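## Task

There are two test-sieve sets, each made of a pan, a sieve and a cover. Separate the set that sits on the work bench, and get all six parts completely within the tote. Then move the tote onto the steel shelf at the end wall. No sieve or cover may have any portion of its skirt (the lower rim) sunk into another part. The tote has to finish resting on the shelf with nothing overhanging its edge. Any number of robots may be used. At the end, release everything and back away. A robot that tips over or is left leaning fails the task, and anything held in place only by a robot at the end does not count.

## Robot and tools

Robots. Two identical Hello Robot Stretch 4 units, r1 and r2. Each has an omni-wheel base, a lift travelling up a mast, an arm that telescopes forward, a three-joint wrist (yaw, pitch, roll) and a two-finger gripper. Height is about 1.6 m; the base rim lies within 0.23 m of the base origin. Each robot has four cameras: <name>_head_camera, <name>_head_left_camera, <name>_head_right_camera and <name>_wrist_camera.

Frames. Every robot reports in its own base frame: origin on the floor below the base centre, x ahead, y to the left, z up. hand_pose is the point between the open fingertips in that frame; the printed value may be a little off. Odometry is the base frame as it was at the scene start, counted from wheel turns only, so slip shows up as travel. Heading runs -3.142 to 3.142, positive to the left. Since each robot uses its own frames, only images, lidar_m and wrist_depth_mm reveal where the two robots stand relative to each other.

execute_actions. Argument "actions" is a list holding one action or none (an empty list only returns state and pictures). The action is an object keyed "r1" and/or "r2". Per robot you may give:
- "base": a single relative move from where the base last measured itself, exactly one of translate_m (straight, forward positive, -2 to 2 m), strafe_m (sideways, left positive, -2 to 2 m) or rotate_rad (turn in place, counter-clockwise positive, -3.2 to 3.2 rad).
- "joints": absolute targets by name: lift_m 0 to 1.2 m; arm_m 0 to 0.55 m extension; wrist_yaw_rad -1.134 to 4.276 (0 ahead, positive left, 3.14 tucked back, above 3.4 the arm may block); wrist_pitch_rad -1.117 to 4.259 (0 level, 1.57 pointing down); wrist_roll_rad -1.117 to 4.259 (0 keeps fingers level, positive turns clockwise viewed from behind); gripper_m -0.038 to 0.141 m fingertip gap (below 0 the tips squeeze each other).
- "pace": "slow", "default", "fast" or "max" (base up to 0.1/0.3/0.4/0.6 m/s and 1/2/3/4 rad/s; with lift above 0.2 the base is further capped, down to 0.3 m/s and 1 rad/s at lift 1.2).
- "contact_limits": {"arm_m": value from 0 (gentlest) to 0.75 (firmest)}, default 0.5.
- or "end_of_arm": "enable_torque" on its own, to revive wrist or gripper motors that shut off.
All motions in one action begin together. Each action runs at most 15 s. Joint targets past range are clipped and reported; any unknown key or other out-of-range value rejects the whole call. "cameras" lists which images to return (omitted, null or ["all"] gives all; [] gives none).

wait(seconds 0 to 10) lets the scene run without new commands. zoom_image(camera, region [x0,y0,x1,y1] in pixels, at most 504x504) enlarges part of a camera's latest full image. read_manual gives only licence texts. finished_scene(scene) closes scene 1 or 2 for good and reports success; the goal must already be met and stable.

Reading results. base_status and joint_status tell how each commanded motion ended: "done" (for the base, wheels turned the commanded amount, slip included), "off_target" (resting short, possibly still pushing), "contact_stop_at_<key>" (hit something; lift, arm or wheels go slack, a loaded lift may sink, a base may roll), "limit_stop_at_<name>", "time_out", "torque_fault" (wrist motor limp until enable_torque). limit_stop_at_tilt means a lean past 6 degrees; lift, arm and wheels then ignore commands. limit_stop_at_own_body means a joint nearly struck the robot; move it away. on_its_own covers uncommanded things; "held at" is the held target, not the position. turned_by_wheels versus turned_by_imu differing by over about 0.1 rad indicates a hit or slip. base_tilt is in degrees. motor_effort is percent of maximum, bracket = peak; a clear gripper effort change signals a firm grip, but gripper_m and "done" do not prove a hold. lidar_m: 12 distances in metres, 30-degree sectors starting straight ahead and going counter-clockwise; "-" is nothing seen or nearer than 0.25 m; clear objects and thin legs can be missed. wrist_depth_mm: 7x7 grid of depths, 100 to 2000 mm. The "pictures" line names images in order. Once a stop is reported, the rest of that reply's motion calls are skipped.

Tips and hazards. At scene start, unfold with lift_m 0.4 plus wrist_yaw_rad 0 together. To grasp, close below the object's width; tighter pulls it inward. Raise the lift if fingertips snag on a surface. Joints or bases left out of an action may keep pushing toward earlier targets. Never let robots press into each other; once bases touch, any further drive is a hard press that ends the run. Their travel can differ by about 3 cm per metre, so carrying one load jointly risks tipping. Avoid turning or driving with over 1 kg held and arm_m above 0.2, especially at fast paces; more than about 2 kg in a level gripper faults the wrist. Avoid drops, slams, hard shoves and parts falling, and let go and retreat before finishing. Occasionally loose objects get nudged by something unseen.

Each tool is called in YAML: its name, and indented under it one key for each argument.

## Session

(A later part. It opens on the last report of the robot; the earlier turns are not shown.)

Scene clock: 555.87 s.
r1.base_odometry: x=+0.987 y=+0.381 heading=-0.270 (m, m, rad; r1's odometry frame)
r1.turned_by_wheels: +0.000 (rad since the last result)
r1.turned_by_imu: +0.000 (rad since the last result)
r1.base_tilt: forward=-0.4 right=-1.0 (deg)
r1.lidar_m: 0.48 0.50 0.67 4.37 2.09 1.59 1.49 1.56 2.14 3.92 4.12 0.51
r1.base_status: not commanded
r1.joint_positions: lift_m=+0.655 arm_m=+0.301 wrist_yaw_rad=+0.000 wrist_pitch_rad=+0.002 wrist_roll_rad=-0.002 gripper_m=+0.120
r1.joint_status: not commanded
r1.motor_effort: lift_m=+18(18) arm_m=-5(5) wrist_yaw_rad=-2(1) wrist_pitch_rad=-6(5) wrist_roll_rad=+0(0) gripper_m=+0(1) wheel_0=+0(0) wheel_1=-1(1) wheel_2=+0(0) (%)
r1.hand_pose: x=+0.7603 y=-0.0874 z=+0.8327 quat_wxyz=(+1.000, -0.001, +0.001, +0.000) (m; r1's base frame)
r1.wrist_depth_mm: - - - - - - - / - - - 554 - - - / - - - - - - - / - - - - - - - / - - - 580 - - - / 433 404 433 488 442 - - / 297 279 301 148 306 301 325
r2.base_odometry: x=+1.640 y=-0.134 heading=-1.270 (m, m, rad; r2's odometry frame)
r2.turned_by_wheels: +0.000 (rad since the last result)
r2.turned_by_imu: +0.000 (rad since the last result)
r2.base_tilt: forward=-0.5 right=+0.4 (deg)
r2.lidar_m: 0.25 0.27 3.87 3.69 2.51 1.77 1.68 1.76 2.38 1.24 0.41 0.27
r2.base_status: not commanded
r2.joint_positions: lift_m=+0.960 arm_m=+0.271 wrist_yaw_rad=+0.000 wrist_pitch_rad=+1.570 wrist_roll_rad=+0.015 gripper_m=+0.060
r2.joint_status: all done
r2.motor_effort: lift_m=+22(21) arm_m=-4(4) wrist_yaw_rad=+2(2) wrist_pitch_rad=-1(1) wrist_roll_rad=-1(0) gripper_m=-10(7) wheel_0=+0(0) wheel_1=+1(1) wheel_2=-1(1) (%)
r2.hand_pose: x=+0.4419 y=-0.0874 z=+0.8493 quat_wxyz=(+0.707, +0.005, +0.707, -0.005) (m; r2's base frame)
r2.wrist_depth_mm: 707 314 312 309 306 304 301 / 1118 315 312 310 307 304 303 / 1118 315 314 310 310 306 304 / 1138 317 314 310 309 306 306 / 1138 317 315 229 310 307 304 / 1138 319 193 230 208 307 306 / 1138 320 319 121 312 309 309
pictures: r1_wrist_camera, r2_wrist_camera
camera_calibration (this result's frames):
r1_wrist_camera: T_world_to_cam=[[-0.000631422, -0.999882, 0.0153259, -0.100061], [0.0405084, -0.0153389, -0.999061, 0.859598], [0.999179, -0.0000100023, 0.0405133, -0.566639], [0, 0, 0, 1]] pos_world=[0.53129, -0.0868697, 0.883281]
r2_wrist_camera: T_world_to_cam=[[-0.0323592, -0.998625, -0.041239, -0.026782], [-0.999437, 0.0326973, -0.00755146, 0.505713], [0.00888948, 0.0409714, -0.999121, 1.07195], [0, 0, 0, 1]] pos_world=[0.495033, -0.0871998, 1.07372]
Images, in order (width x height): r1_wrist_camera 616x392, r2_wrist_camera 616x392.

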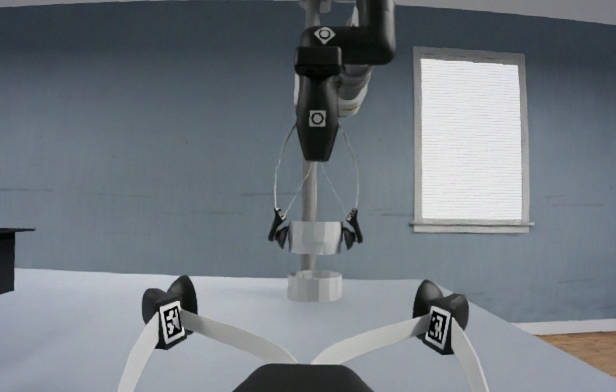

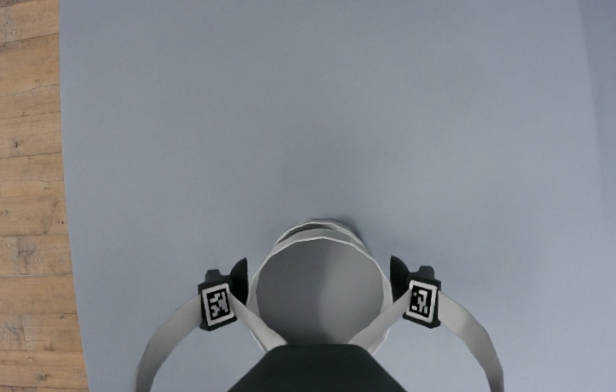

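execute_actions:
  actions:
    - {"r1": {"base": {"strafe_m": -0.011}, "joints": {"lift_m": 0.73, "wrist_pitch_rad": 0.35, "arm_m": 0.2}, "pace": "default"}, "r2": {"joints": {"lift_m": 1.05, "arm_m": 0.0}, "pace": "default"}}
  cameras: []

execute_actions:
  actions:
    - {"r1": {"base": {"translate_m": 0.2}, "joints": {"lift_m": 0.715, "arm_m": 0.31}, "pace": "default"}, "r2": {"base": {"strafe_m": -0.25}, "pace": "default"}}
  cameras: ["r1_wrist_camera", "r1_head_camera", "r2_head_camera"]

Scene clock: 592.17 s.
r1.base_odometry: x=+0.985 y=+0.370 heading=-0.270 (m, m, rad; r1's odometry frame)
r1.turned_by_wheels: +0.000 (rad since the last result)
r1.turned_by_imu: -0.001 (rad since the last result)
r1.base_tilt: forward=-0.4 right=-1.0 (deg)
r1.lidar_m: 0.47 0.48 0.68 4.40 2.15 1.56 1.48 1.57 2.13 3.94 4.09 0.48
r1.base_status: done
r1.joint_positions: lift_m=+0.730 arm_m=+0.201 wrist_yaw_rad=+0.000 wrist_pitch_rad=+0.352 wrist_roll_rad=-0.002 gripper_m=+0.120
r1.joint_status: all done
r1.motor_effort: lift_m=+23(23) arm_m=-5(14) wrist_yaw_rad=+0(21) wrist_pitch_rad=-4(84) wrist_roll_rad=+0(0) gripper_m=+1(2) wheel_0=+0(8) wheel_1=-4(9) wheel_2=+5(8) (%)
r1.hand_pose: x=+0.6427 y=-0.0874 z=+0.8086 quat_wxyz=(+0.985, -0.001, +0.175, +0.000) (m; r1's base frame)
r1.wrist_depth_mm: - - - - - - - / - - - - - - - / - - - - - - - / 544 559 559 564 580 - - / 373 382 387 394 397 394 - / 283 276 285 300 286 286 315 / 236 229 238 148 239 237 246
r2.base_odometry: x=+1.640 y=-0.134 heading=-1.270 (m, m, rad; r2's odometry frame)
r2.turned_by_wheels: +0.000 (rad since the last result)
r2.turned_by_imu: -0.001 (rad since the last result)
r2.base_tilt: forward=-0.4 right=+0.4 (deg)
r2.lidar_m: 0.25 0.29 3.93 3.72 2.46 1.77 1.68 1.79 2.37 1.23 0.43 0.29
r2.base_status: not commanded
r2.joint_positions: lift_m=+1.050 arm_m=+0.001 wrist_yaw_rad=+0.000 wrist_pitch_rad=+1.570 wrist_roll_rad=+0.015 gripper_m=+0.060
r2.joint_status: all done
r2.motor_effort: lift_m=+22(22) arm_m=-4(2) wrist_yaw_rad=+2(2) wrist_pitch_rad=-1(3) wrist_roll_rad=-1(2) gripper_m=-10(9) wheel_0=+0(0) wheel_1=+1(1) wheel_2=-1(1) (%)
r2.hand_pose: x=+0.1718 y=-0.0874 z=+0.9394 quat_wxyz=(+0.707, +0.005, +0.707, -0.005) (m; r2's base frame)
r2.wrist_depth_mm: 1205 407 404 399 397 394 392 / 1205 410 407 402 397 397 394 / 1205 1182 430 991 991 1160 1182 / 1205 1229 1182 1182 1160 1160 1182 / 1229 1229 976 229 1182 1160 1182 / 1229 1205 193 230 208 1182 1160 / 1229 1205 1229 121 1205 1182 1182
pictures: none
No camera images: the call's "cameras" was empty. Leave "cameras" out to get every camera's image.

Scene clock: 594.30 s.
r1.base_odometry: x=+1.177 y=+0.317 heading=-0.270 (m, m, rad; r1's odometry frame)
r1.turned_by_wheels: +0.000 (rad since the last result)
r1.turned_by_imu: +0.000 (rad since the last result)
r1.base_tilt: forward=-0.4 right=-1.0 (deg)
r1.lidar_m: 0.26 0.28 0.41 1.10 2.38 1.78 1.70 1.78 2.44 3.93 0.38 0.29
r1.base_status: done
r1.joint_positions: lift_m=+0.715 arm_m=+0.309 wrist_yaw_rad=+0.000 wrist_pitch_rad=+0.352 wrist_roll_rad=-0.002 gripper_m=+0.120
r1.joint_status: all done
r1.motor_effort: lift_m=+18(21) arm_m=+6(2) wrist_yaw_rad=-1(2) wrist_pitch_rad=-5(3) wrist_roll_rad=+0(0) gripper_m=-1(1) wheel_0=+1(6) wheel_1=+3(10) wheel_2=-3(15) (%)
r1.hand_pose: x=+0.7507 y=-0.0874 z=+0.7939 quat_wxyz=(+0.985, -0.001, +0.175, +0.000) (m; r1's base frame)
r1.wrist_depth_mm: - - - - - - - / - - - - - - - / - - - - - - - / 496 500 878 - - - - / 342 347 353 340 362 362 - / 262 251 258 273 262 262 272 / 215 208 216 147 219 216 224
r2.base_odometry: x=+1.401 y=-0.208 heading=-1.271 (m, m, rad; r2's odometry frame)
r2.turned_by_wheels: +0.000 (rad since the last result)
r2.turned_by_imu: -0.001 (rad since the last result)
r2.base_tilt: forward=-0.4 right=+0.4 (deg)
r2.lidar_m: 0.25 0.29 0.40 3.94 2.46 1.78 1.67 1.75 2.37 4.35 0.40 0.29
r2.base_status: done
r2.joint_positions: lift_m=+1.050 arm_m=+0.001 wrist_yaw_rad=+0.000 wrist_pitch_rad=+1.570 wrist_roll_rad=+0.015 gripper_m=+0.060
r2.joint_status: not commanded
r2.motor_effort: lift_m=+21(22) arm_m=-4(4) wrist_yaw_rad=+1(2) wrist_pitch_rad=+0(2) wrist_roll_rad=+0(0) gripper_m=-12(8) wheel_0=+0(7) wheel_1=-1(10) wheel_2=-1(0) (%)
r2.hand_pose: x=+0.1719 y=-0.0874 z=+0.9394 quat_wxyz=(+0.707, +0.005, +0.707, -0.005) (m; r2's base frame)
r2.wrist_depth_mm: 407 407 404 402 399 397 392 / 413 407 404 402 399 397 394 / 413 415 991 1182 1008 1182 1160 / 1205 1205 1205 1182 1160 1160 1160 / 1229 1205 976 229 1182 1182 1160 / 1229 1229 194 231 208 1160 1160 / 1229 1205 1205 121 1182 1182 1182
pictures: r1_head_camera, r1_wrist_camera, r2_head_camera
camera_calibration (this result's frames):
r1_wrist_camera: T_world_to_cam=[[0.00463804, -0.999882, 0.014629, -0.102882], [-0.304081, -0.0153466, -0.952523, 1.04301], [0.952635, -0.000030558, -0.304116, -0.246926], [0, 0, 0, 1]] pos_world=[0.552866, -0.0868706, 0.919898]
Images, in order (width x height): r1_head_camera 420x560, r1_wrist_camera 616x392, r2_head_camera 420x560.

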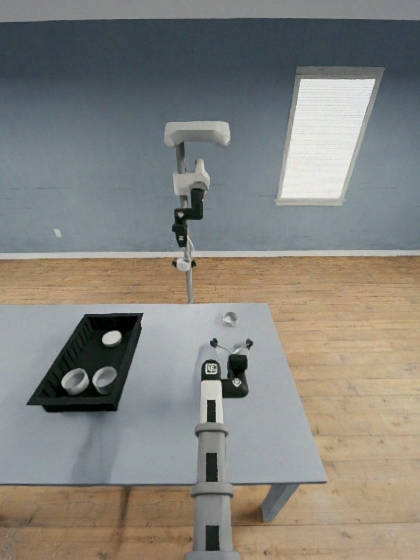

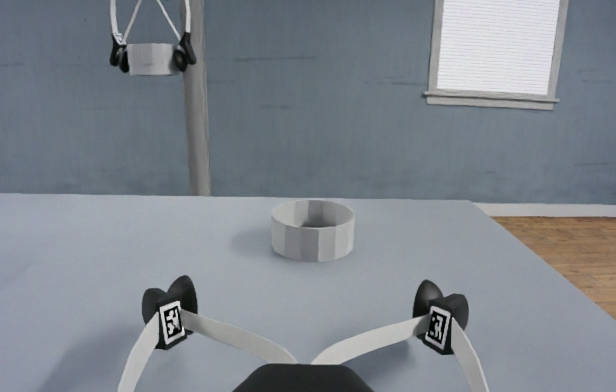

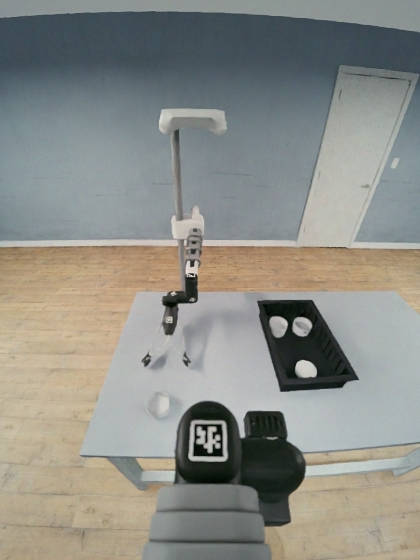

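execute_actions:
  actions:
    - {"r1": {"joints": {"arm_m": 0.45, "wrist_yaw_rad": -0.02}, "pace": "default"}, "r2": {"joints": {"wrist_pitch_rad": 1.57}, "pace": "default"}}
  cameras: ["r1_wrist_camera", "r2_head_camera"]

zoom_image:
  camera: "r2_head_camera"
  region: [100, 340, 220, 440]

Scene clock: 621.17 s.
r1.base_odometry: x=+1.177 y=+0.317 heading=-0.270 (m, m, rad; r1's odometry frame)
r1.turned_by_wheels: +0.000 (rad since the last result)
r1.turned_by_imu: -0.001 (rad since the last result)
r1.base_tilt: forward=-0.4 right=-1.0 (deg)
r1.lidar_m: 0.27 0.29 0.39 1.12 2.42 1.79 1.70 1.78 2.45 3.93 0.40 0.28
r1.base_status: not commanded
r1.joint_positions: lift_m=+0.715 arm_m=+0.449 wrist_yaw_rad=-0.020 wrist_pitch_rad=+0.352 wrist_roll_rad=-0.002 gripper_m=+0.120
r1.joint_status: all done
r1.motor_effort: lift_m=+19(19) arm_m=+5(2) wrist_yaw_rad=-1(5) wrist_pitch_rad=-4(3) wrist_roll_rad=-1(0) gripper_m=+0(1) wheel_0=+1(1) wheel_1=+3(3) wheel_2=-3(3) (%)
r1.hand_pose: x=+0.8889 y=-0.0928 z=+0.7939 quat_wxyz=(+0.984, +0.001, +0.175, -0.010) (m; r1's base frame)
r1.wrist_depth_mm: - 634 - - - - - / - 683 - - - - - / - - - - - - - / - - - - - - - / 343 349 355 355 359 364 - / 259 253 232 268 234 260 278 / 216 208 215 147 219 217 226
r2.base_odometry: x=+1.401 y=-0.208 heading=-1.271 (m, m, rad; r2's odometry frame)
r2.turned_by_wheels: +0.000 (rad since the last result)
r2.turned_by_imu: -0.001 (rad since the last result)
r2.base_tilt: forward=-0.5 right=+0.4 (deg)
r2.lidar_m: 0.25 0.28 0.38 3.94 2.48 1.74 1.66 1.75 2.37 4.36 0.43 0.31
r2.base_status: not commanded
r2.joint_positions: lift_m=+1.050 arm_m=+0.001 wrist_yaw_rad=+0.000 wrist_pitch_rad=+1.570 wrist_roll_rad=+0.015 gripper_m=+0.060
r2.joint_status: all done
r2.motor_effort: lift_m=+21(21) arm_m=-4(4) wrist_yaw_rad=+1(1) wrist_pitch_rad=-1(1) wrist_roll_rad=-1(0) gripper_m=-13(11) wheel_0=-1(1) wheel_1=-1(1) wheel_2=-1(1) (%)
r2.hand_pose: x=+0.1719 y=-0.0874 z=+0.9394 quat_wxyz=(+0.707, +0.005, +0.707, -0.005) (m; r2's base frame)
r2.wrist_depth_mm: 407 404 404 399 394 394 392 / 413 407 404 402 397 394 392 / 415 418 1008 1182 1008 1160 1160 / 1229 1205 1205 1182 1160 1182 1160 / 1229 1229 991 229 1182 1160 1182 / 1229 1229 193 230 208 1182 1160 / 1229 1229 1205 121 1182 1205 1182
pictures: r1_wrist_camera, r2_head_camera
camera_calibration (this result's frames):
r1_wrist_camera: T_world_to_cam=[[-0.0153078, -0.999776, 0.0146288, -0.0911659], [-0.304352, -0.00927731, -0.952514, 1.08573], [0.952437, -0.0190332, -0.304142, -0.380131], [0, 0, 0, 1]] pos_world=[0.691101, -0.0883079, 0.919897]
Images, in order (width x height): r1_wrist_camera 616x392, r2_head_camera 420x560.

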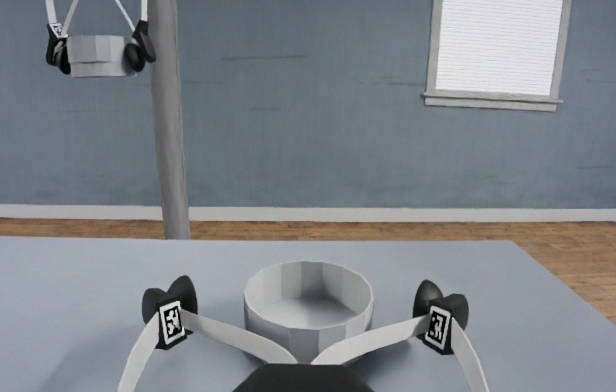

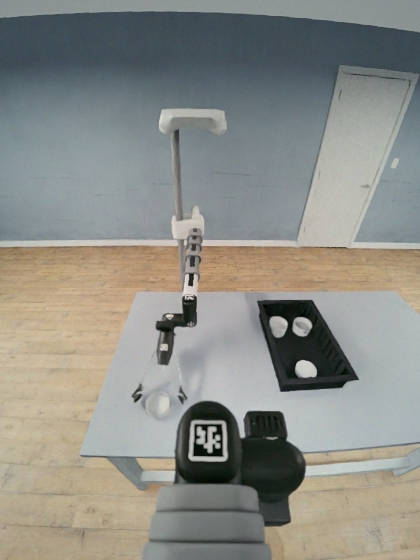

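Region (100, 340, 220, 440) of r2_head_camera's 420x560 image, scaled by 4.200, with more detail than that image has.

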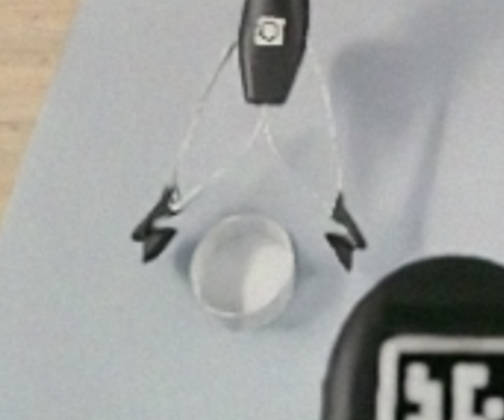

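execute_actions:
  actions:
    - {"r1": {"joints": {"arm_m": 0.46, "lift_m": 0.709, "gripper_m": 0.095}, "pace": "slow"}}
  cameras: ["r1_wrist_camera", "r2_head_camera"]

zoom_image:
  camera: "r2_head_camera"
  region: [100, 340, 220, 440]

Scene clock: 628.33 s.
r1.base_odometry: x=+1.177 y=+0.317 heading=-0.270 (m, m, rad; r1's odometry frame)
r1.turned_by_wheels: +0.000 (rad since the last result)
r1.turned_by_imu: -0.001 (rad since the last result)
r1.base_tilt: forward=-0.4 right=-1.0 (deg)
r1.lidar_m: 0.25 0.28 0.38 1.11 2.42 1.78 1.70 1.78 2.42 3.91 0.42 0.28
r1.base_status: not commanded
r1.joint_positions: lift_m=+0.709 arm_m=+0.459 wrist_yaw_rad=-0.020 wrist_pitch_rad=+0.352 wrist_roll_rad=-0.002 gripper_m=+0.095
r1.joint_status: all done
r1.motor_effort: lift_m=+18(16) arm_m=+6(1) wrist_yaw_rad=+0(2) wrist_pitch_rad=-3(4) wrist_roll_rad=+0(0) gripper_m=-3(2) wheel_0=+1(1) wheel_1=+3(3) wheel_2=-3(3) (%)
r1.hand_pose: x=+0.8989 y=-0.0928 z=+0.7880 quat_wxyz=(+0.984, +0.001, +0.175, -0.010) (m; r1's base frame)
r1.wrist_depth_mm: 421 627 - - - - - / - - - - - - - / - - - - - - - / - - - - - - - / 329 334 343 345 347 349 - / 249 253 213 258 213 263 260 / 207 202 208 144 202 209 216
r2.base_odometry: x=+1.401 y=-0.208 heading=-1.271 (m, m, rad; r2's odometry frame)
r2.turned_by_wheels: +0.000 (rad since the last result)
r2.turned_by_imu: -0.001 (rad since the last result)
r2.base_tilt: forward=-0.4 right=+0.3 (deg)
r2.lidar_m: 0.27 0.29 0.39 3.94 2.45 1.77 1.66 1.77 2.35 4.32 0.40 0.30
r2.base_status: not commanded
r2.joint_positions: lift_m=+1.050 arm_m=+0.001 wrist_yaw_rad=+0.000 wrist_pitch_rad=+1.570 wrist_roll_rad=+0.015 gripper_m=+0.060
r2.joint_status: not commanded
r2.motor_effort: lift_m=+21(22) arm_m=-4(4) wrist_yaw_rad=+1(1) wrist_pitch_rad=-2(1) wrist_roll_rad=-1(0) gripper_m=-11(10) wheel_0=-1(1) wheel_1=-1(1) wheel_2=-1(1) (%)
r2.hand_pose: x=+0.1719 y=-0.0874 z=+0.9394 quat_wxyz=(+0.707, +0.005, +0.707, -0.005) (m; r2's base frame)
r2.wrist_depth_mm: 407 407 404 402 397 397 394 / 410 410 407 404 399 397 394 / 415 418 1008 1182 1008 1160 1160 / 1229 1205 1182 1160 1160 1160 1160 / 1182 1205 976 229 1182 1160 1160 / 1229 1229 194 231 208 1182 1160 / 1229 1229 1205 121 1182 1182 1182
pictures: r1_wrist_camera, r2_head_camera
camera_calibration (this result's frames):
r1_wrist_camera: T_world_to_cam=[[-0.0153079, -0.999776, 0.014629, -0.0909259], [-0.304352, -0.00927742, -0.952514, 1.08309], [0.952437, -0.0190333, -0.304142, -0.391451], [0, 0, 0, 1]] pos_world=[0.701082, -0.0883079, 0.913933]
Images, in order (width x height): r1_wrist_camera 616x392, r2_head_camera 420x560.

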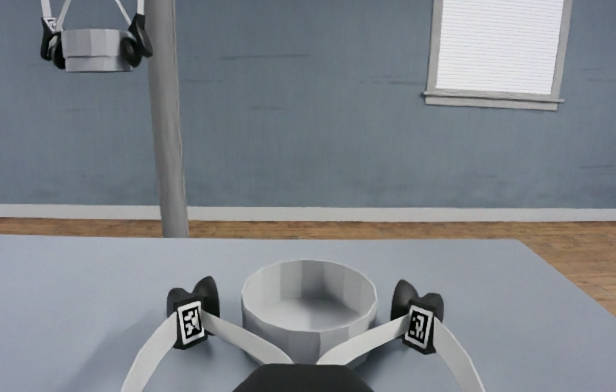

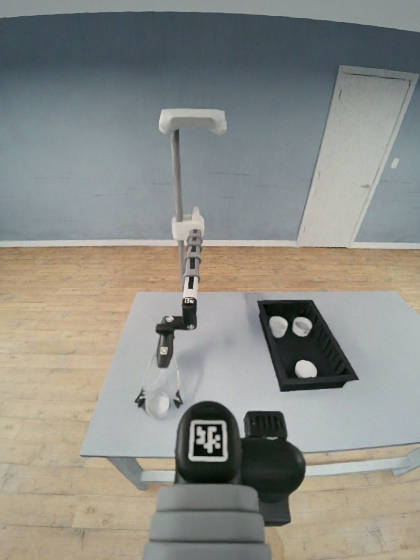

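Region (100, 340, 220, 440) of r2_head_camera's 420x560 image, scaled by 4.200, with more detail than that image has.

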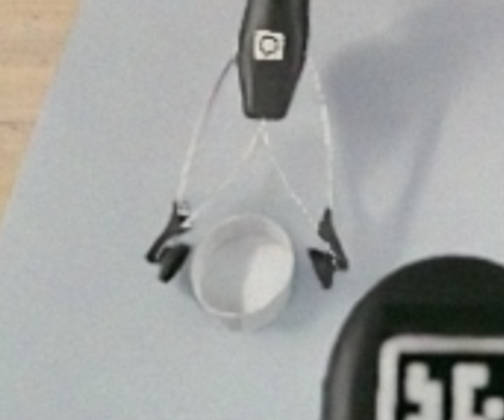

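execute_actions:
  actions:
    - {"r1": {"joints": {"gripper_m": 0.058}, "pace": "default"}}
  cameras: []

execute_actions:
  actions:
    - {"r1": {"joints": {"lift_m": 0.75}, "pace": "slow"}}
  cameras: ["r1_wrist_camera", "r2_head_camera"]

zoom_image:
  camera: "r2_head_camera"
  region: [100, 340, 220, 440]

Scene clock: 640.17 s.
r1.base_odometry: x=+1.177 y=+0.317 heading=-0.270 (m, m, rad; r1's odometry frame)
r1.turned_by_wheels: +0.000 (rad since the last result)
r1.turned_by_imu: -0.001 (rad since the last result)
r1.base_tilt: forward=-0.4 right=-1.0 (deg)
r1.lidar_m: 0.26 0.29 0.38 1.12 2.42 1.79 1.69 1.76 2.43 3.90 0.40 0.28
r1.base_status: not commanded
r1.joint_positions: lift_m=+0.709 arm_m=+0.459 wrist_yaw_rad=-0.020 wrist_pitch_rad=+0.353 wrist_roll_rad=-0.002 gripper_m=+0.058
r1.joint_status: all done
r1.motor_effort: lift_m=+18(18) arm_m=+6(6) wrist_yaw_rad=+1(0) wrist_pitch_rad=-6(5) wrist_roll_rad=-1(1) gripper_m=-11(11) wheel_0=+1(1) wheel_1=+3(3) wheel_2=-3(3) (%)
r1.hand_pose: x=+0.8988 y=-0.0928 z=+0.7878 quat_wxyz=(+0.984, +0.001, +0.175, -0.010) (m; r1's base frame)
r1.wrist_depth_mm: 421 615 - - - - - / - - - - - - - / - - - - - - - / - - - - - - - / 329 334 340 343 349 347 - / 249 254 207 255 213 263 262 / 206 198 199 189 202 208 216
r2.base_odometry: x=+1.401 y=-0.208 heading=-1.271 (m, m, rad; r2's odometry frame)
r2.turned_by_wheels: +0.000 (rad since the last result)
r2.turned_by_imu: -0.001 (rad since the last result)
r2.base_tilt: forward=-0.5 right=+0.4 (deg)
r2.lidar_m: 0.27 0.28 0.38 3.96 2.46 1.76 1.68 1.74 2.35 4.35 0.41 0.30
r2.base_status: not commanded
r2.joint_positions: lift_m=+1.050 arm_m=+0.001 wrist_yaw_rad=+0.000 wrist_pitch_rad=+1.570 wrist_roll_rad=+0.015 gripper_m=+0.060
r2.joint_status: not commanded
r2.motor_effort: lift_m=+21(22) arm_m=-4(4) wrist_yaw_rad=+1(1) wrist_pitch_rad=-1(0) wrist_roll_rad=-1(0) gripper_m=-8(7) wheel_0=-1(1) wheel_1=-1(1) wheel_2=-1(1) (%)
r2.hand_pose: x=+0.1719 y=-0.0874 z=+0.9394 quat_wxyz=(+0.707, +0.005, +0.707, -0.005) (m; r2's base frame)
r2.wrist_depth_mm: 410 407 404 402 399 394 392 / 410 410 407 402 399 394 394 / 415 415 1008 1182 991 1182 1160 / 1229 1182 1205 1182 1160 1182 1160 / 1205 1205 976 229 1182 1160 1182 / 1229 1229 193 229 208 1160 1160 / 1229 1205 1205 121 1205 1182 1182
pictures: none
No camera images: the call's "cameras" was empty. Leave "cameras" out to get every camera's image.

Scene clock: 641.37 s.
r1.base_odometry: x=+1.177 y=+0.317 heading=-0.270 (m, m, rad; r1's odometry frame)
r1.turned_by_wheels: +0.000 (rad since the last result)
r1.turned_by_imu: +0.000 (rad since the last result)
r1.base_tilt: forward=-0.4 right=-1.0 (deg)
r1.lidar_m: 0.27 0.29 0.40 1.14 2.40 1.78 1.70 1.78 2.45 3.92 0.40 0.28
r1.base_status: not commanded
r1.joint_positions: lift_m=+0.750 arm_m=+0.459 wrist_yaw_rad=-0.020 wrist_pitch_rad=+0.353 wrist_roll_rad=-0.002 gripper_m=+0.058
r1.joint_status: all done
r1.motor_effort: lift_m=+24(28) arm_m=+6(6) wrist_yaw_rad=-1(1) wrist_pitch_rad=-6(8) wrist_roll_rad=-1(0) gripper_m=-11(12) wheel_0=+1(1) wheel_1=+3(3) wheel_2=-3(3) (%)
r1.hand_pose: x=+0.8988 y=-0.0928 z=+0.8282 quat_wxyz=(+0.984, +0.001, +0.176, -0.010) (m; r1's base frame)
r1.wrist_depth_mm: - - - - - - - / - 647 - - - - - / - - - - - - - / - - - - - - - / - - - - - - - / 314 320 204 257 213 330 1576 / 262 249 252 189 253 262 271
r2.base_odometry: x=+1.401 y=-0.208 heading=-1.271 (m, m, rad; r2's odometry frame)
r2.turned_by_wheels: +0.000 (rad since the last result)
r2.turned_by_imu: +0.000 (rad since the last result)
r2.base_tilt: forward=-0.4 right=+0.3 (deg)
r2.lidar_m: 0.26 0.28 0.38 3.96 2.45 1.74 1.67 1.72 2.39 4.31 0.44 0.30
r2.base_status: not commanded
r2.joint_positions: lift_m=+1.050 arm_m=+0.001 wrist_yaw_rad=+0.000 wrist_pitch_rad=+1.570 wrist_roll_rad=+0.015 gripper_m=+0.060
r2.joint_status: not commanded
r2.motor_effort: lift_m=+21(22) arm_m=-4(4) wrist_yaw_rad=+2(1) wrist_pitch_rad=-1(1) wrist_roll_rad=+0(0) gripper_m=-8(8) wheel_0=+0(0) wheel_1=-1(1) wheel_2=-1(1) (%)
r2.hand_pose: x=+0.1719 y=-0.0874 z=+0.9394 quat_wxyz=(+0.707, +0.005, +0.707, -0.005) (m; r2's base frame)
r2.wrist_depth_mm: 407 407 402 402 397 394 392 / 413 407 407 402 399 397 394 / 415 418 1008 1182 1008 1160 1160 / 1205 1205 1205 1182 1182 1182 1160 / 1205 1205 976 230 1182 1160 1160 / 1229 1205 193 231 208 1182 1160 / 1229 1229 1205 121 1205 1182 1160
pictures: r1_wrist_camera, r2_head_camera
camera_calibration (this result's frames):
r1_wrist_camera: T_world_to_cam=[[-0.0153289, -0.999776, 0.014624, -0.0915003], [-0.305372, -0.00924584, -0.952188, 1.122], [0.95211, -0.0190617, -0.305162, -0.377986], [0, 0, 0, 1]] pos_world=[0.701108, -0.088311, 0.954347]
Images, in order (width x height): r1_wrist_camera 616x392, r2_head_camera 420x560.

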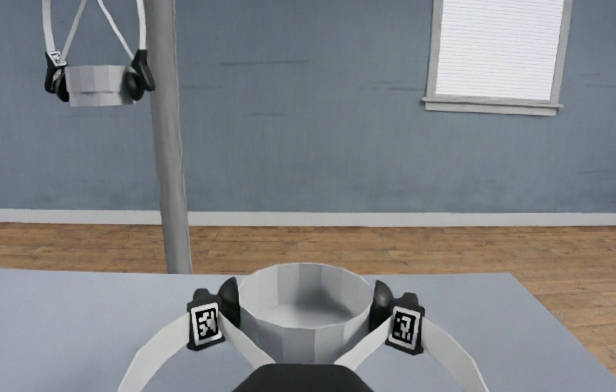

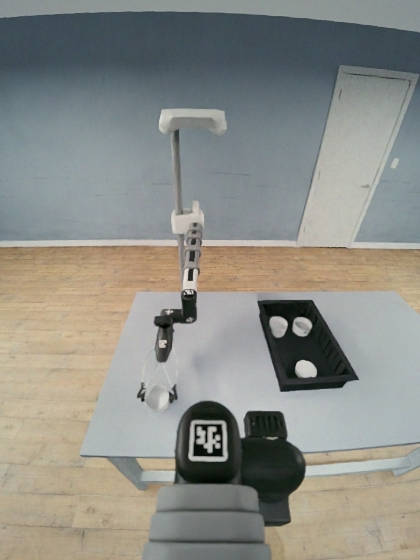

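Region (100, 340, 220, 440) of r2_head_camera's 420x560 image, scaled by 4.200, with more detail than that image has.

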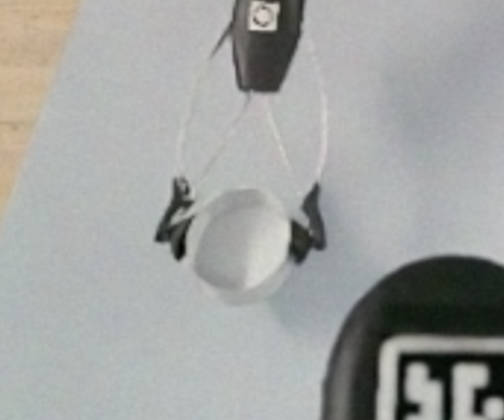

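execute_actions:
  actions:
    - {"r1": {"base": {"strafe_m": 0.542}, "joints": {"lift_m": 0.845, "arm_m": 0.33}, "pace": "default"}}
  cameras: ["r1_wrist_camera", "r2_head_camera", "r1_head_camera"]

zoom_image:
  camera: "r2_head_camera"
  region: [240, 280, 380, 400]

Scene clock: 662.70 s.
r1.base_odometry: x=+1.322 y=+0.839 heading=-0.270 (m, m, rad; r1's odometry frame)
r1.turned_by_wheels: +0.000 (rad since the last result)
r1.turned_by_imu: +0.000 (rad since the last result)
r1.base_tilt: forward=-0.4 right=-1.0 (deg)
r1.lidar_m: 0.25 0.28 0.39 3.81 2.41 1.77 1.68 1.77 2.45 4.45 0.39 0.28
r1.base_status: done
r1.joint_positions: lift_m=+0.845 arm_m=+0.331 wrist_yaw_rad=-0.020 wrist_pitch_rad=+0.353 wrist_roll_rad=-0.002 gripper_m=+0.058
r1.joint_status: all done
r1.motor_effort: lift_m=+24(28) arm_m=-5(1) wrist_yaw_rad=-1(0) wrist_pitch_rad=-7(8) wrist_roll_rad=+0(0) gripper_m=-13(12) wheel_0=-1(7) wheel_1=+2(10) wheel_2=+0(2) (%)
r1.hand_pose: x=+0.7707 y=-0.0929 z=+0.9231 quat_wxyz=(+0.984, +0.001, +0.176, -0.010) (m; r1's base frame)
r1.wrist_depth_mm: - - - - - 559 - / - - - - - - - / - - - - - 609 - / - - - - - - - / - - - - - - - / 466 473 204 257 214 492 484 / 387 272 329 189 310 375 410
r2.base_odometry: x=+1.401 y=-0.208 heading=-1.271 (m, m, rad; r2's odometry frame)
r2.turned_by_wheels: +0.000 (rad since the last result)
r2.turned_by_imu: -0.002 (rad since the last result)
r2.base_tilt: forward=-0.5 right=+0.3 (deg)
r2.lidar_m: 0.25 0.28 0.37 3.97 2.43 1.74 1.68 1.73 2.34 4.32 0.42 0.31
r2.base_status: not commanded
r2.joint_positions: lift_m=+1.050 arm_m=+0.001 wrist_yaw_rad=+0.000 wrist_pitch_rad=+1.570 wrist_roll_rad=+0.015 gripper_m=+0.060
r2.joint_status: not commanded
r2.motor_effort: lift_m=+21(22) arm_m=-4(4) wrist_yaw_rad=+1(2) wrist_pitch_rad=+0(1) wrist_roll_rad=-1(1) gripper_m=-10(10) wheel_0=+0(1) wheel_1=-1(1) wheel_2=-1(1) (%)
r2.hand_pose: x=+0.1719 y=-0.0874 z=+0.9394 quat_wxyz=(+0.707, +0.005, +0.707, -0.005) (m; r2's base frame)
r2.wrist_depth_mm: 413 407 404 399 397 394 392 / 413 407 404 402 399 394 392 / 415 415 1025 1160 991 1182 1160 / 1182 1205 1205 1182 1182 1160 1160 / 1229 1205 991 229 1205 1160 1160 / 1229 1205 194 230 208 1182 1182 / 1205 1205 1229 121 1160 1205 1160
pictures: r1_head_camera, r1_wrist_camera, r2_head_camera
camera_calibration (this result's frames):
r1_wrist_camera: T_world_to_cam=[[-0.0154839, -0.999773, 0.0146227, -0.0947736], [-0.305644, -0.00919181, -0.952102, 1.17344], [0.95202, -0.0192116, -0.305432, -0.226764], [0, 0, 0, 1]] pos_world=[0.573071, -0.0883225, 1.04936]
Images, in order (width x height): r1_head_camera 420x560, r1_wrist_camera 616x392, r2_head_camera 420x560.

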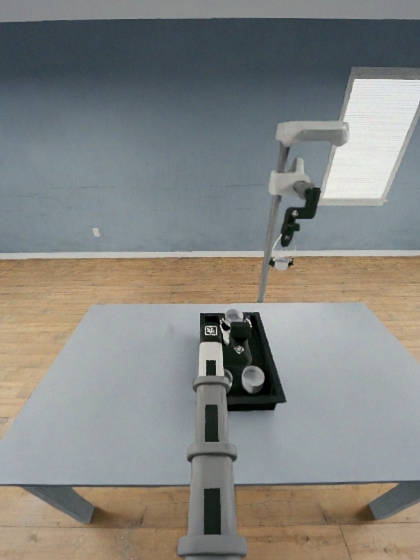

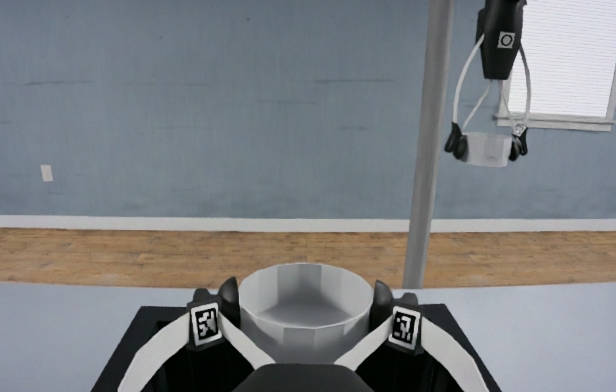

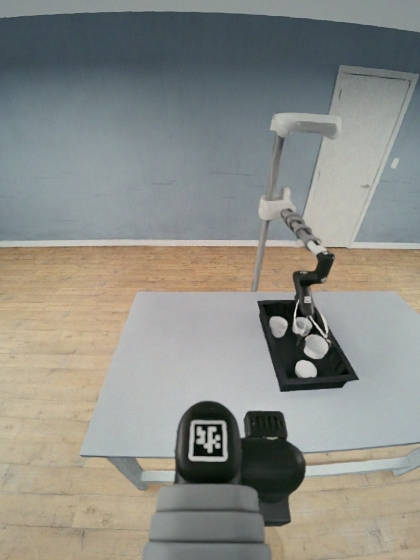

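Region (240, 280, 380, 400) of r2_head_camera's 420x560 image, scaled by 3.600, with more detail than that image has; it fills the top 432 rows of this view, and the rest is white.

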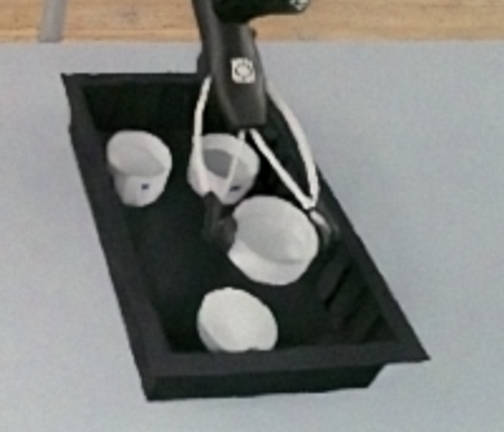

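execute_actions:
  actions:
    - {"r1": {"base": {"strafe_m": 0.006}, "joints": {"lift_m": 0.755}, "pace": "default"}, "r2": {"base": {"strafe_m": -0.292}, "pace": "default"}}
  cameras: ["r1_wrist_camera", "r2_head_camera", "r2_head_right_camera"]

zoom_image:
  camera: "r2_head_camera"
  region: [170, 290, 300, 400]

Scene clock: 674.73 s.
r1.base_odometry: x=+1.323 y=+0.845 heading=-0.270 (m, m, rad; r1's odometry frame)
r1.turned_by_wheels: +0.000 (rad since the last result)
r1.turned_by_imu: -0.001 (rad since the last result)
r1.base_tilt: forward=-0.4 right=-1.0 (deg)
r1.lidar_m: 0.26 0.29 0.39 3.81 2.41 1.76 1.69 1.78 2.44 4.45 0.40 0.27
r1.base_status: done
r1.joint_positions: lift_m=+0.755 arm_m=+0.331 wrist_yaw_rad=-0.020 wrist_pitch_rad=+0.353 wrist_roll_rad=-0.002 gripper_m=+0.058
r1.joint_status: all done
r1.motor_effort: lift_m=+19(23) arm_m=-5(6) wrist_yaw_rad=-1(0) wrist_pitch_rad=-7(8) wrist_roll_rad=-1(1) gripper_m=-11(11) wheel_0=+2(9) wheel_1=+0(8) wheel_2=+0(1) (%)
r1.hand_pose: x=+0.7707 y=-0.0928 z=+0.8335 quat_wxyz=(+0.984, +0.001, +0.176, -0.010) (m; r1's base frame)
r1.wrist_depth_mm: - - - - - - - / - - - 597 - - - / - - - - - - - / - - - - - - - / 427 266 297 300 306 279 452 / 184 241 204 256 213 247 198 / 161 203 255 189 244 214 -
r2.base_odometry: x=+1.122 y=-0.294 heading=-1.271 (m, m, rad; r2's odometry frame)
r2.turned_by_wheels: +0.000 (rad since the last result)
r2.turned_by_imu: -0.002 (rad since the last result)
r2.base_tilt: forward=-0.5 right=+0.3 (deg)
r2.lidar_m: 0.27 0.27 0.39 4.24 2.42 1.77 1.63 1.74 2.36 4.04 0.46 0.28
r2.base_status: done
r2.joint_positions: lift_m=+1.050 arm_m=+0.001 wrist_yaw_rad=+0.000 wrist_pitch_rad=+1.570 wrist_roll_rad=+0.015 gripper_m=+0.060
r2.joint_status: not commanded
r2.motor_effort: lift_m=+21(21) arm_m=-4(4) wrist_yaw_rad=+2(2) wrist_pitch_rad=-1(2) wrist_roll_rad=-1(1) gripper_m=-10(7) wheel_0=-1(9) wheel_1=+1(7) wheel_2=-1(0) (%)
r2.hand_pose: x=+0.1719 y=-0.0874 z=+0.9394 quat_wxyz=(+0.707, +0.005, +0.707, -0.005) (m; r2's base frame)
r2.wrist_depth_mm: 410 407 404 399 399 394 392 / 410 410 404 404 399 394 394 / 415 1008 1025 1182 1182 1160 1160 / 1205 1205 1205 1205 1182 1182 1160 / 1229 1205 976 229 1182 1160 1160 / 1229 1229 193 230 208 1182 1182 / 1229 1229 1229 121 1182 1160 1182
pictures: r1_wrist_camera, r2_head_camera, r2_head_right_camera
camera_calibration (this result's frames):
r1_wrist_camera: T_world_to_cam=[[-0.0154271, -0.999774, 0.0146226, -0.0934918], [-0.305643, -0.00920909, -0.952102, 1.08813], [0.952021, -0.0191574, -0.305432, -0.254128], [0, 0, 0, 1]] pos_world=[0.573072, -0.0883185, 0.959759]
Images, in order (width x height): r1_wrist_camera 616x392, r2_head_camera 420x560, r2_head_right_camera 420x672.

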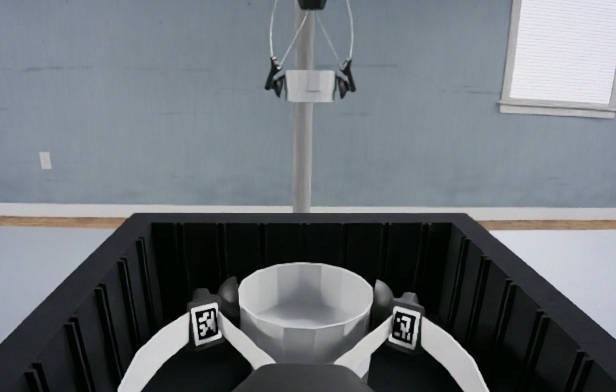

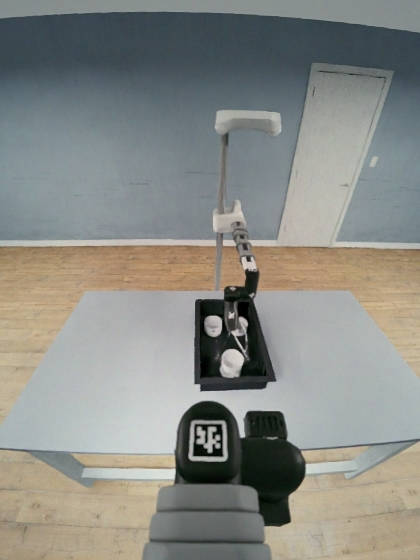

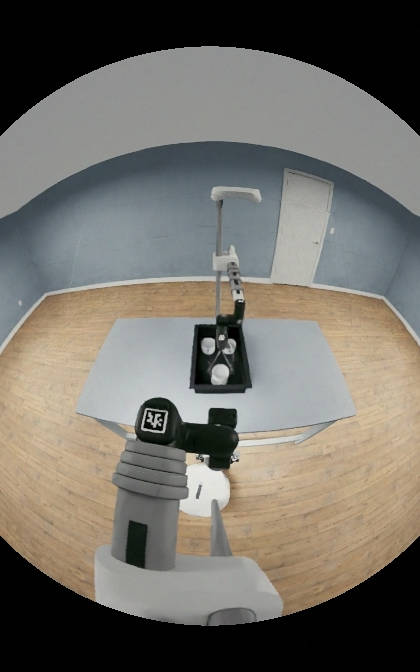

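Region (170, 290, 300, 400) of r2_head_camera's 420x560 image, scaled by 3.877, with more detail than that image has; it fills the top 426 rows of this view, and the rest is white.

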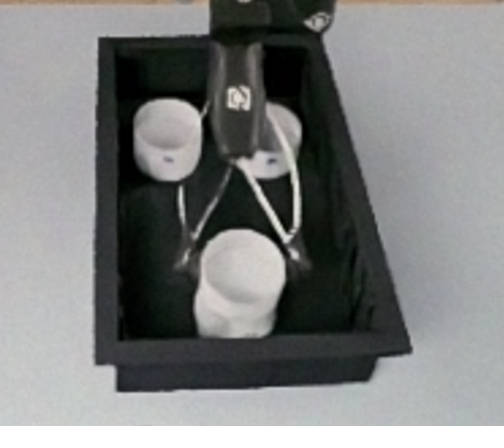

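execute_actions:
  actions:
    - {"r1": {"joints": {"arm_m": 0.341, "lift_m": 0.74}, "pace": "slow"}}
  cameras: ["r1_wrist_camera", "r2_head_camera"]

zoom_image:
  camera: "r2_head_camera"
  region: [190, 320, 280, 395]

Scene clock: 683.27 s.
r1.base_odometry: x=+1.323 y=+0.845 heading=-0.270 (m, m, rad; r1's odometry frame)
r1.turned_by_wheels: +0.000 (rad since the last result)
r1.turned_by_imu: -0.001 (rad since the last result)
r1.base_tilt: forward=-0.4 right=-1.0 (deg)
r1.lidar_m: 0.26 0.28 0.41 3.82 2.40 1.77 1.69 1.79 2.43 4.48 0.42 0.27
r1.base_status: not commanded
r1.joint_positions: lift_m=+0.740 arm_m=+0.340 wrist_yaw_rad=-0.020 wrist_pitch_rad=+0.353 wrist_roll_rad=-0.002 gripper_m=+0.058
r1.joint_status: all done
r1.motor_effort: lift_m=+19(17) arm_m=+6(10) wrist_yaw_rad=-1(0) wrist_pitch_rad=-7(7) wrist_roll_rad=+0(0) gripper_m=-12(13) wheel_0=+2(2) wheel_1=+0(0) wheel_2=+0(0) (%)
r1.hand_pose: x=+0.7798 y=-0.0928 z=+0.8186 quat_wxyz=(+0.984, +0.001, +0.176, -0.010) (m; r1's base frame)
r1.wrist_depth_mm: - - - - - - - / - - - 574 - - - / - - - - - - - / - - - 866 - - - / 366 251 290 289 297 251 415 / 165 249 204 257 213 242 189 / 161 199 236 189 214 213 -
r2.base_odometry: x=+1.122 y=-0.294 heading=-1.271 (m, m, rad; r2's odometry frame)
r2.turned_by_wheels: +0.000 (rad since the last result)
r2.turned_by_imu: -0.001 (rad since the last result)
r2.base_tilt: forward=-0.5 right=+0.4 (deg)
r2.lidar_m: 0.27 0.29 0.38 4.22 2.45 1.74 1.65 1.74 2.38 4.03 0.43 0.30
r2.base_status: not commanded
r2.joint_positions: lift_m=+1.050 arm_m=+0.001 wrist_yaw_rad=+0.000 wrist_pitch_rad=+1.570 wrist_roll_rad=+0.015 gripper_m=+0.060
r2.joint_status: not commanded
r2.motor_effort: lift_m=+21(21) arm_m=-4(4) wrist_yaw_rad=+2(1) wrist_pitch_rad=-1(2) wrist_roll_rad=-1(1) gripper_m=-10(9) wheel_0=-1(1) wheel_1=+1(1) wheel_2=-1(1) (%)
r2.hand_pose: x=+0.1719 y=-0.0874 z=+0.9394 quat_wxyz=(+0.707, +0.005, +0.707, -0.005) (m; r2's base frame)
r2.wrist_depth_mm: 410 410 404 399 397 394 392 / 413 407 404 402 399 397 394 / 413 1008 1025 1182 1182 1160 1160 / 1205 1229 1182 1205 1160 1160 1160 / 1229 1229 976 229 1182 1182 1160 / 1229 1205 193 230 209 1182 1160 / 1229 1229 1182 121 1182 1182 1182
pictures: r1_wrist_camera, r2_head_camera
camera_calibration (this result's frames):
r1_wrist_camera: T_world_to_cam=[[-0.0154273, -0.999774, 0.0146226, -0.0931336], [-0.305643, -0.00920906, -0.952102, 1.07664], [0.952021, -0.0191576, -0.305432, -0.267297], [0, 0, 0, 1]] pos_world=[0.582104, -0.0883185, 0.944794]
Images, in order (width x height): r1_wrist_camera 616x392, r2_head_camera 420x560.

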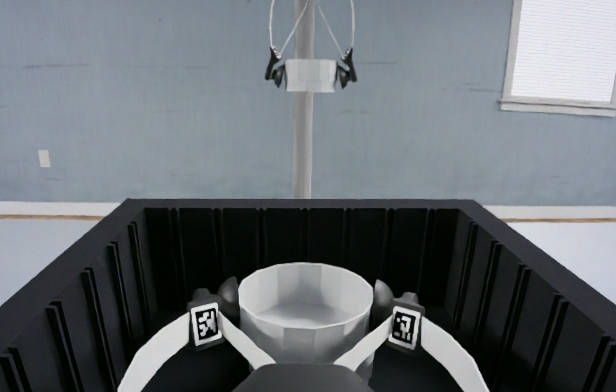

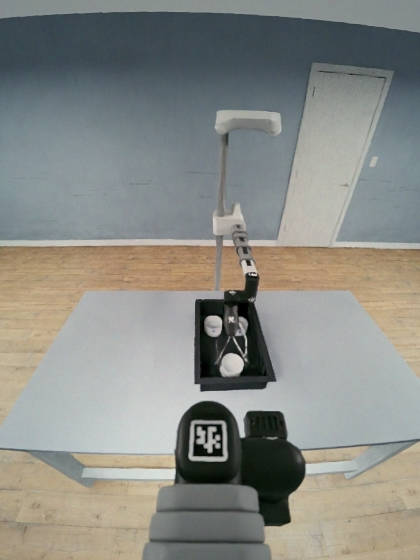

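Region (190, 320, 280, 395) of r2_head_camera's 420x560 image, scaled by 5.600, with more detail than that image has.

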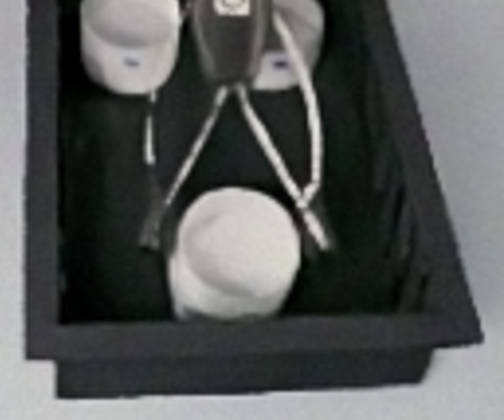

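execute_actions:
  actions:
    - {"r1": {"joints": {"lift_m": 0.735}, "pace": "slow"}}
  cameras: []

Scene clock: 688.23 s.
r1.base_odometry: x=+1.323 y=+0.845 heading=-0.270 (m, m, rad; r1's odometry frame)
r1.turned_by_wheels: +0.000 (rad since the last result)
r1.turned_by_imu: -0.001 (rad since the last result)
r1.base_tilt: forward=-0.4 right=-1.0 (deg)
r1.lidar_m: 0.25 0.29 0.38 3.81 2.43 1.78 1.69 1.77 2.45 4.47 0.39 0.25
r1.base_status: not commanded
r1.joint_positions: lift_m=+0.735 arm_m=+0.340 wrist_yaw_rad=-0.020 wrist_pitch_rad=+0.353 wrist_roll_rad=-0.002 gripper_m=+0.058
r1.joint_status: all done
r1.motor_effort: lift_m=+18(15) arm_m=+6(6) wrist_yaw_rad=-1(1) wrist_pitch_rad=-7(7) wrist_roll_rad=+0(1) gripper_m=-10(11) wheel_0=+2(2) wheel_1=+0(0) wheel_2=+0(0) (%)
r1.hand_pose: x=+0.7798 y=-0.0928 z=+0.8136 quat_wxyz=(+0.984, +0.001, +0.176, -0.010) (m; r1's base frame)
r1.wrist_depth_mm: - - - - - - - / - - - 798 - - - / - - - - - - - / - - 291 296 300 - - / 208 251 286 287 296 249 404 / 162 248 204 256 214 243 189 / 161 199 229 189 215 215 -
r2.base_odometry: x=+1.122 y=-0.294 heading=-1.271 (m, m, rad; r2's odometry frame)
r2.turned_by_wheels: +0.000 (rad since the last result)
r2.turned_by_imu: -0.001 (rad since the last result)
r2.base_tilt: forward=-0.5 right=+0.3 (deg)
r2.lidar_m: 0.27 0.28 0.40 4.24 2.50 1.75 1.64 1.74 2.39 4.07 0.48 0.29
r2.base_status: not commanded
r2.joint_positions: lift_m=+1.050 arm_m=+0.001 wrist_yaw_rad=+0.000 wrist_pitch_rad=+1.570 wrist_roll_rad=+0.015 gripper_m=+0.060
r2.joint_status: not commanded
r2.motor_effort: lift_m=+21(21) arm_m=-4(4) wrist_yaw_rad=+1(1) wrist_pitch_rad=-1(1) wrist_roll_rad=+0(0) gripper_m=-10(7) wheel_0=-1(1) wheel_1=+1(1) wheel_2=-1(1) (%)
r2.hand_pose: x=+0.1719 y=-0.0874 z=+0.9394 quat_wxyz=(+0.707, +0.005, +0.707, -0.005) (m; r2's base frame)
r2.wrist_depth_mm: 410 410 404 399 399 394 392 / 413 410 404 399 399 397 394 / 413 1008 1025 1182 1182 1160 1160 / 1205 1205 1182 1182 1160 1160 1160 / 1229 1229 991 229 1182 1160 1160 / 1229 1205 193 230 208 1182 1160 / 1229 1229 1205 121 1182 1182 1182
pictures: none
No camera images: the call's "cameras" was empty. Leave "cameras" out to get every camera's image.

execute_actions:
  actions:
    - {"r1": {"joints": {"gripper_m": 0.095}, "pace": "slow"}}
  cameras: ["r1_wrist_camera"]

execute_actions:
  actions:
    - {"r1": {"joints": {"lift_m": 0.95}, "pace": "default"}}
  cameras: ["r2_head_camera"]

zoom_image:
  camera: "r2_head_camera"
  region: [170, 290, 300, 400]

Scene clock: 696.57 s.
r1.base_odometry: x=+1.323 y=+0.845 heading=-0.270 (m, m, rad; r1's odometry frame)
r1.turned_by_wheels: +0.000 (rad since the last result)
r1.turned_by_imu: -0.001 (rad since the last result)
r1.base_tilt: forward=-0.4 right=-1.0 (deg)
r1.lidar_m: 0.27 0.28 0.40 3.81 2.43 1.77 1.69 1.79 2.48 4.48 0.38 0.26
r1.base_status: not commanded
r1.joint_positions: lift_m=+0.735 arm_m=+0.340 wrist_yaw_rad=-0.020 wrist_pitch_rad=+0.353 wrist_roll_rad=-0.002 gripper_m=+0.095
r1.joint_status: all done
r1.motor_effort: lift_m=+19(18) arm_m=+6(6) wrist_yaw_rad=-1(0) wrist_pitch_rad=-5(7) wrist_roll_rad=+0(2) gripper_m=-1(11) wheel_0=+2(2) wheel_1=+0(0) wheel_2=+0(0) (%)
r1.hand_pose: x=+0.7798 y=-0.0928 z=+0.8138 quat_wxyz=(+0.984, +0.001, +0.175, -0.010) (m; r1's base frame)
r1.wrist_depth_mm: - - - - - - - / - - - 580 - - - / - - - - - - - / - - 294 297 301 - - / 210 251 287 289 296 249 392 / 163 227 214 262 216 240 190 / 161 205 230 144 232 214 -
r2.base_odometry: x=+1.122 y=-0.294 heading=-1.271 (m, m, rad; r2's odometry frame)
r2.turned_by_wheels: +0.000 (rad since the last result)
r2.turned_by_imu: -0.001 (rad since the last result)
r2.base_tilt: forward=-0.5 right=+0.3 (deg)
r2.lidar_m: 0.28 0.29 0.39 4.25 2.45 1.74 1.64 1.75 2.38 4.06 0.44 0.30
r2.base_status: not commanded
r2.joint_positions: lift_m=+1.050 arm_m=+0.001 wrist_yaw_rad=+0.000 wrist_pitch_rad=+1.570 wrist_roll_rad=+0.015 gripper_m=+0.060
r2.joint_status: not commanded
r2.motor_effort: lift_m=+21(21) arm_m=-4(4) wrist_yaw_rad=+2(2) wrist_pitch_rad=-2(1) wrist_roll_rad=+0(1) gripper_m=-9(12) wheel_0=-1(1) wheel_1=+1(1) wheel_2=-1(1) (%)
r2.hand_pose: x=+0.1719 y=-0.0874 z=+0.9394 quat_wxyz=(+0.707, +0.005, +0.707, -0.005) (m; r2's base frame)
r2.wrist_depth_mm: 410 407 404 402 397 394 392 / 413 407 402 402 397 397 392 / 413 1008 1025 1182 1160 1182 1160 / 1205 1205 1182 1182 1205 1182 1160 / 1229 1205 976 229 1182 1160 1160 / 1229 1205 194 230 208 1160 1182 / 1229 1229 1205 121 1182 1182 1182
pictures: r1_wrist_camera
camera_calibration (this result's frames):
r1_wrist_camera: T_world_to_cam=[[-0.0154397, -0.999774, 0.0146265, -0.0930579], [-0.304839, -0.0092252, -0.952359, 1.07172], [0.952279, -0.0191628, -0.304627, -0.269689], [0, 0, 0, 1]] pos_world=[0.582083, -0.088318, 0.939867]
Images, in order (width x height): r1_wrist_camera 616x392.

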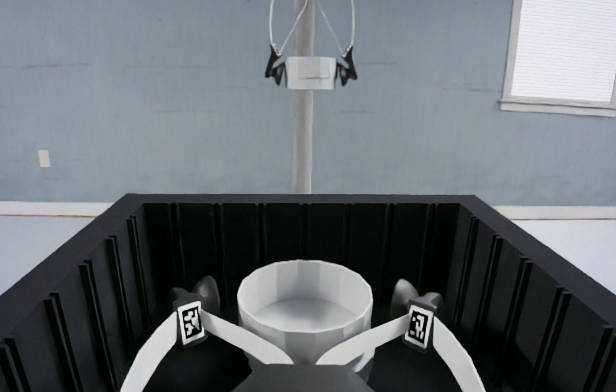

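Scene clock: 698.53 s.
r1.base_odometry: x=+1.323 y=+0.845 heading=-0.270 (m, m, rad; r1's odometry frame)
r1.turned_by_wheels: +0.000 (rad since the last result)
r1.turned_by_imu: +0.000 (rad since the last result)
r1.base_tilt: forward=-0.4 right=-1.0 (deg)
r1.lidar_m: 0.25 0.26 0.39 3.81 2.44 1.78 1.68 1.77 2.46 4.48 0.35 0.28
r1.base_status: not commanded
r1.joint_positions: lift_m=+0.950 arm_m=+0.340 wrist_yaw_rad=-0.020 wrist_pitch_rad=+0.352 wrist_roll_rad=-0.002 gripper_m=+0.095
r1.joint_status: all done
r1.motor_effort: lift_m=+23(26) arm_m=+6(6) wrist_yaw_rad=+0(0) wrist_pitch_rad=-6(5) wrist_roll_rad=+0(0) gripper_m=-2(2) wheel_0=+2(2) wheel_1=+0(0) wheel_2=+0(0) (%)
r1.hand_pose: x=+0.7799 y=-0.0928 z=+1.0284 quat_wxyz=(+0.984, +0.001, +0.175, -0.010) (m; r1's base frame)
r1.wrist_depth_mm: - - - 530 - - - / - - - - - - - / - - - - - - - / - - - - - - - / - - - - - - - / 1808 1863 1808 1808 225 1863 1983 / 530 517 530 144 521 535 554
r2.base_odometry: x=+1.122 y=-0.294 heading=-1.271 (m, m, rad; r2's odometry frame)
r2.turned_by_wheels: +0.000 (rad since the last result)
r2.turned_by_imu: -0.001 (rad since the last result)
r2.base_tilt: forward=-0.5 right=+0.4 (deg)
r2.lidar_m: 0.27 0.30 0.42 4.24 2.46 1.76 1.66 1.74 2.35 4.05 0.46 0.30
r2.base_status: not commanded
r2.joint_positions: lift_m=+1.050 arm_m=+0.001 wrist_yaw_rad=+0.000 wrist_pitch_rad=+1.570 wrist_roll_rad=+0.015 gripper_m=+0.060
r2.joint_status: not commanded
r2.motor_effort: lift_m=+21(21) arm_m=-4(4) wrist_yaw_rad=+2(1) wrist_pitch_rad=-1(1) wrist_roll_rad=+0(1) gripper_m=-9(10) wheel_0=-1(1) wheel_1=+1(1) wheel_2=-1(1) (%)
r2.hand_pose: x=+0.1719 y=-0.0874 z=+0.9394 quat_wxyz=(+0.707, +0.005, +0.707, -0.005) (m; r2's base frame)
r2.wrist_depth_mm: 410 407 404 399 397 397 392 / 413 410 404 402 397 394 394 / 415 1025 1008 1160 1160 1160 1160 / 1229 1205 1182 1182 1182 1182 1160 / 1229 1182 976 229 1205 1182 1160 / 1229 1229 194 229 208 1182 1160 / 1229 1229 1205 121 1205 1182 1160
pictures: r2_head_camera
Images, in order (width x height): r2_head_camera 420x560.

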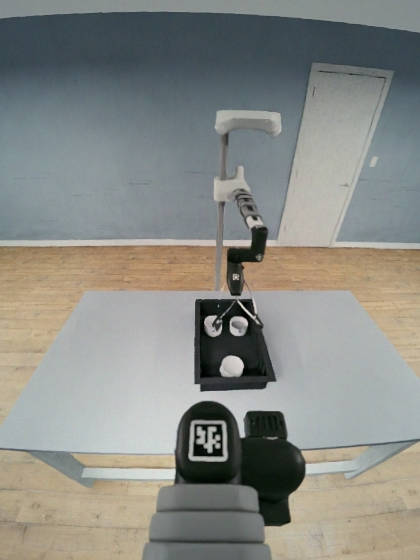

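Region (170, 290, 300, 400) of r2_head_camera's 420x560 image, scaled by 3.877, with more detail than that image has; it fills the top 426 rows of this view, and the rest is white.

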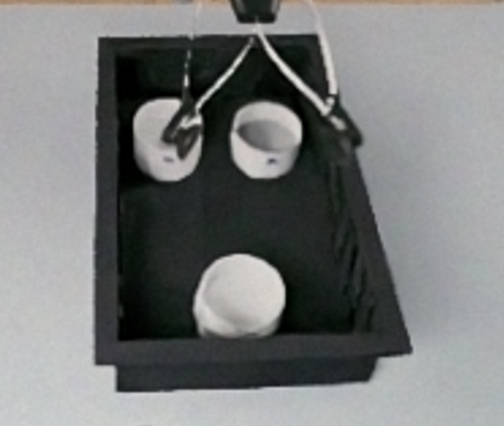

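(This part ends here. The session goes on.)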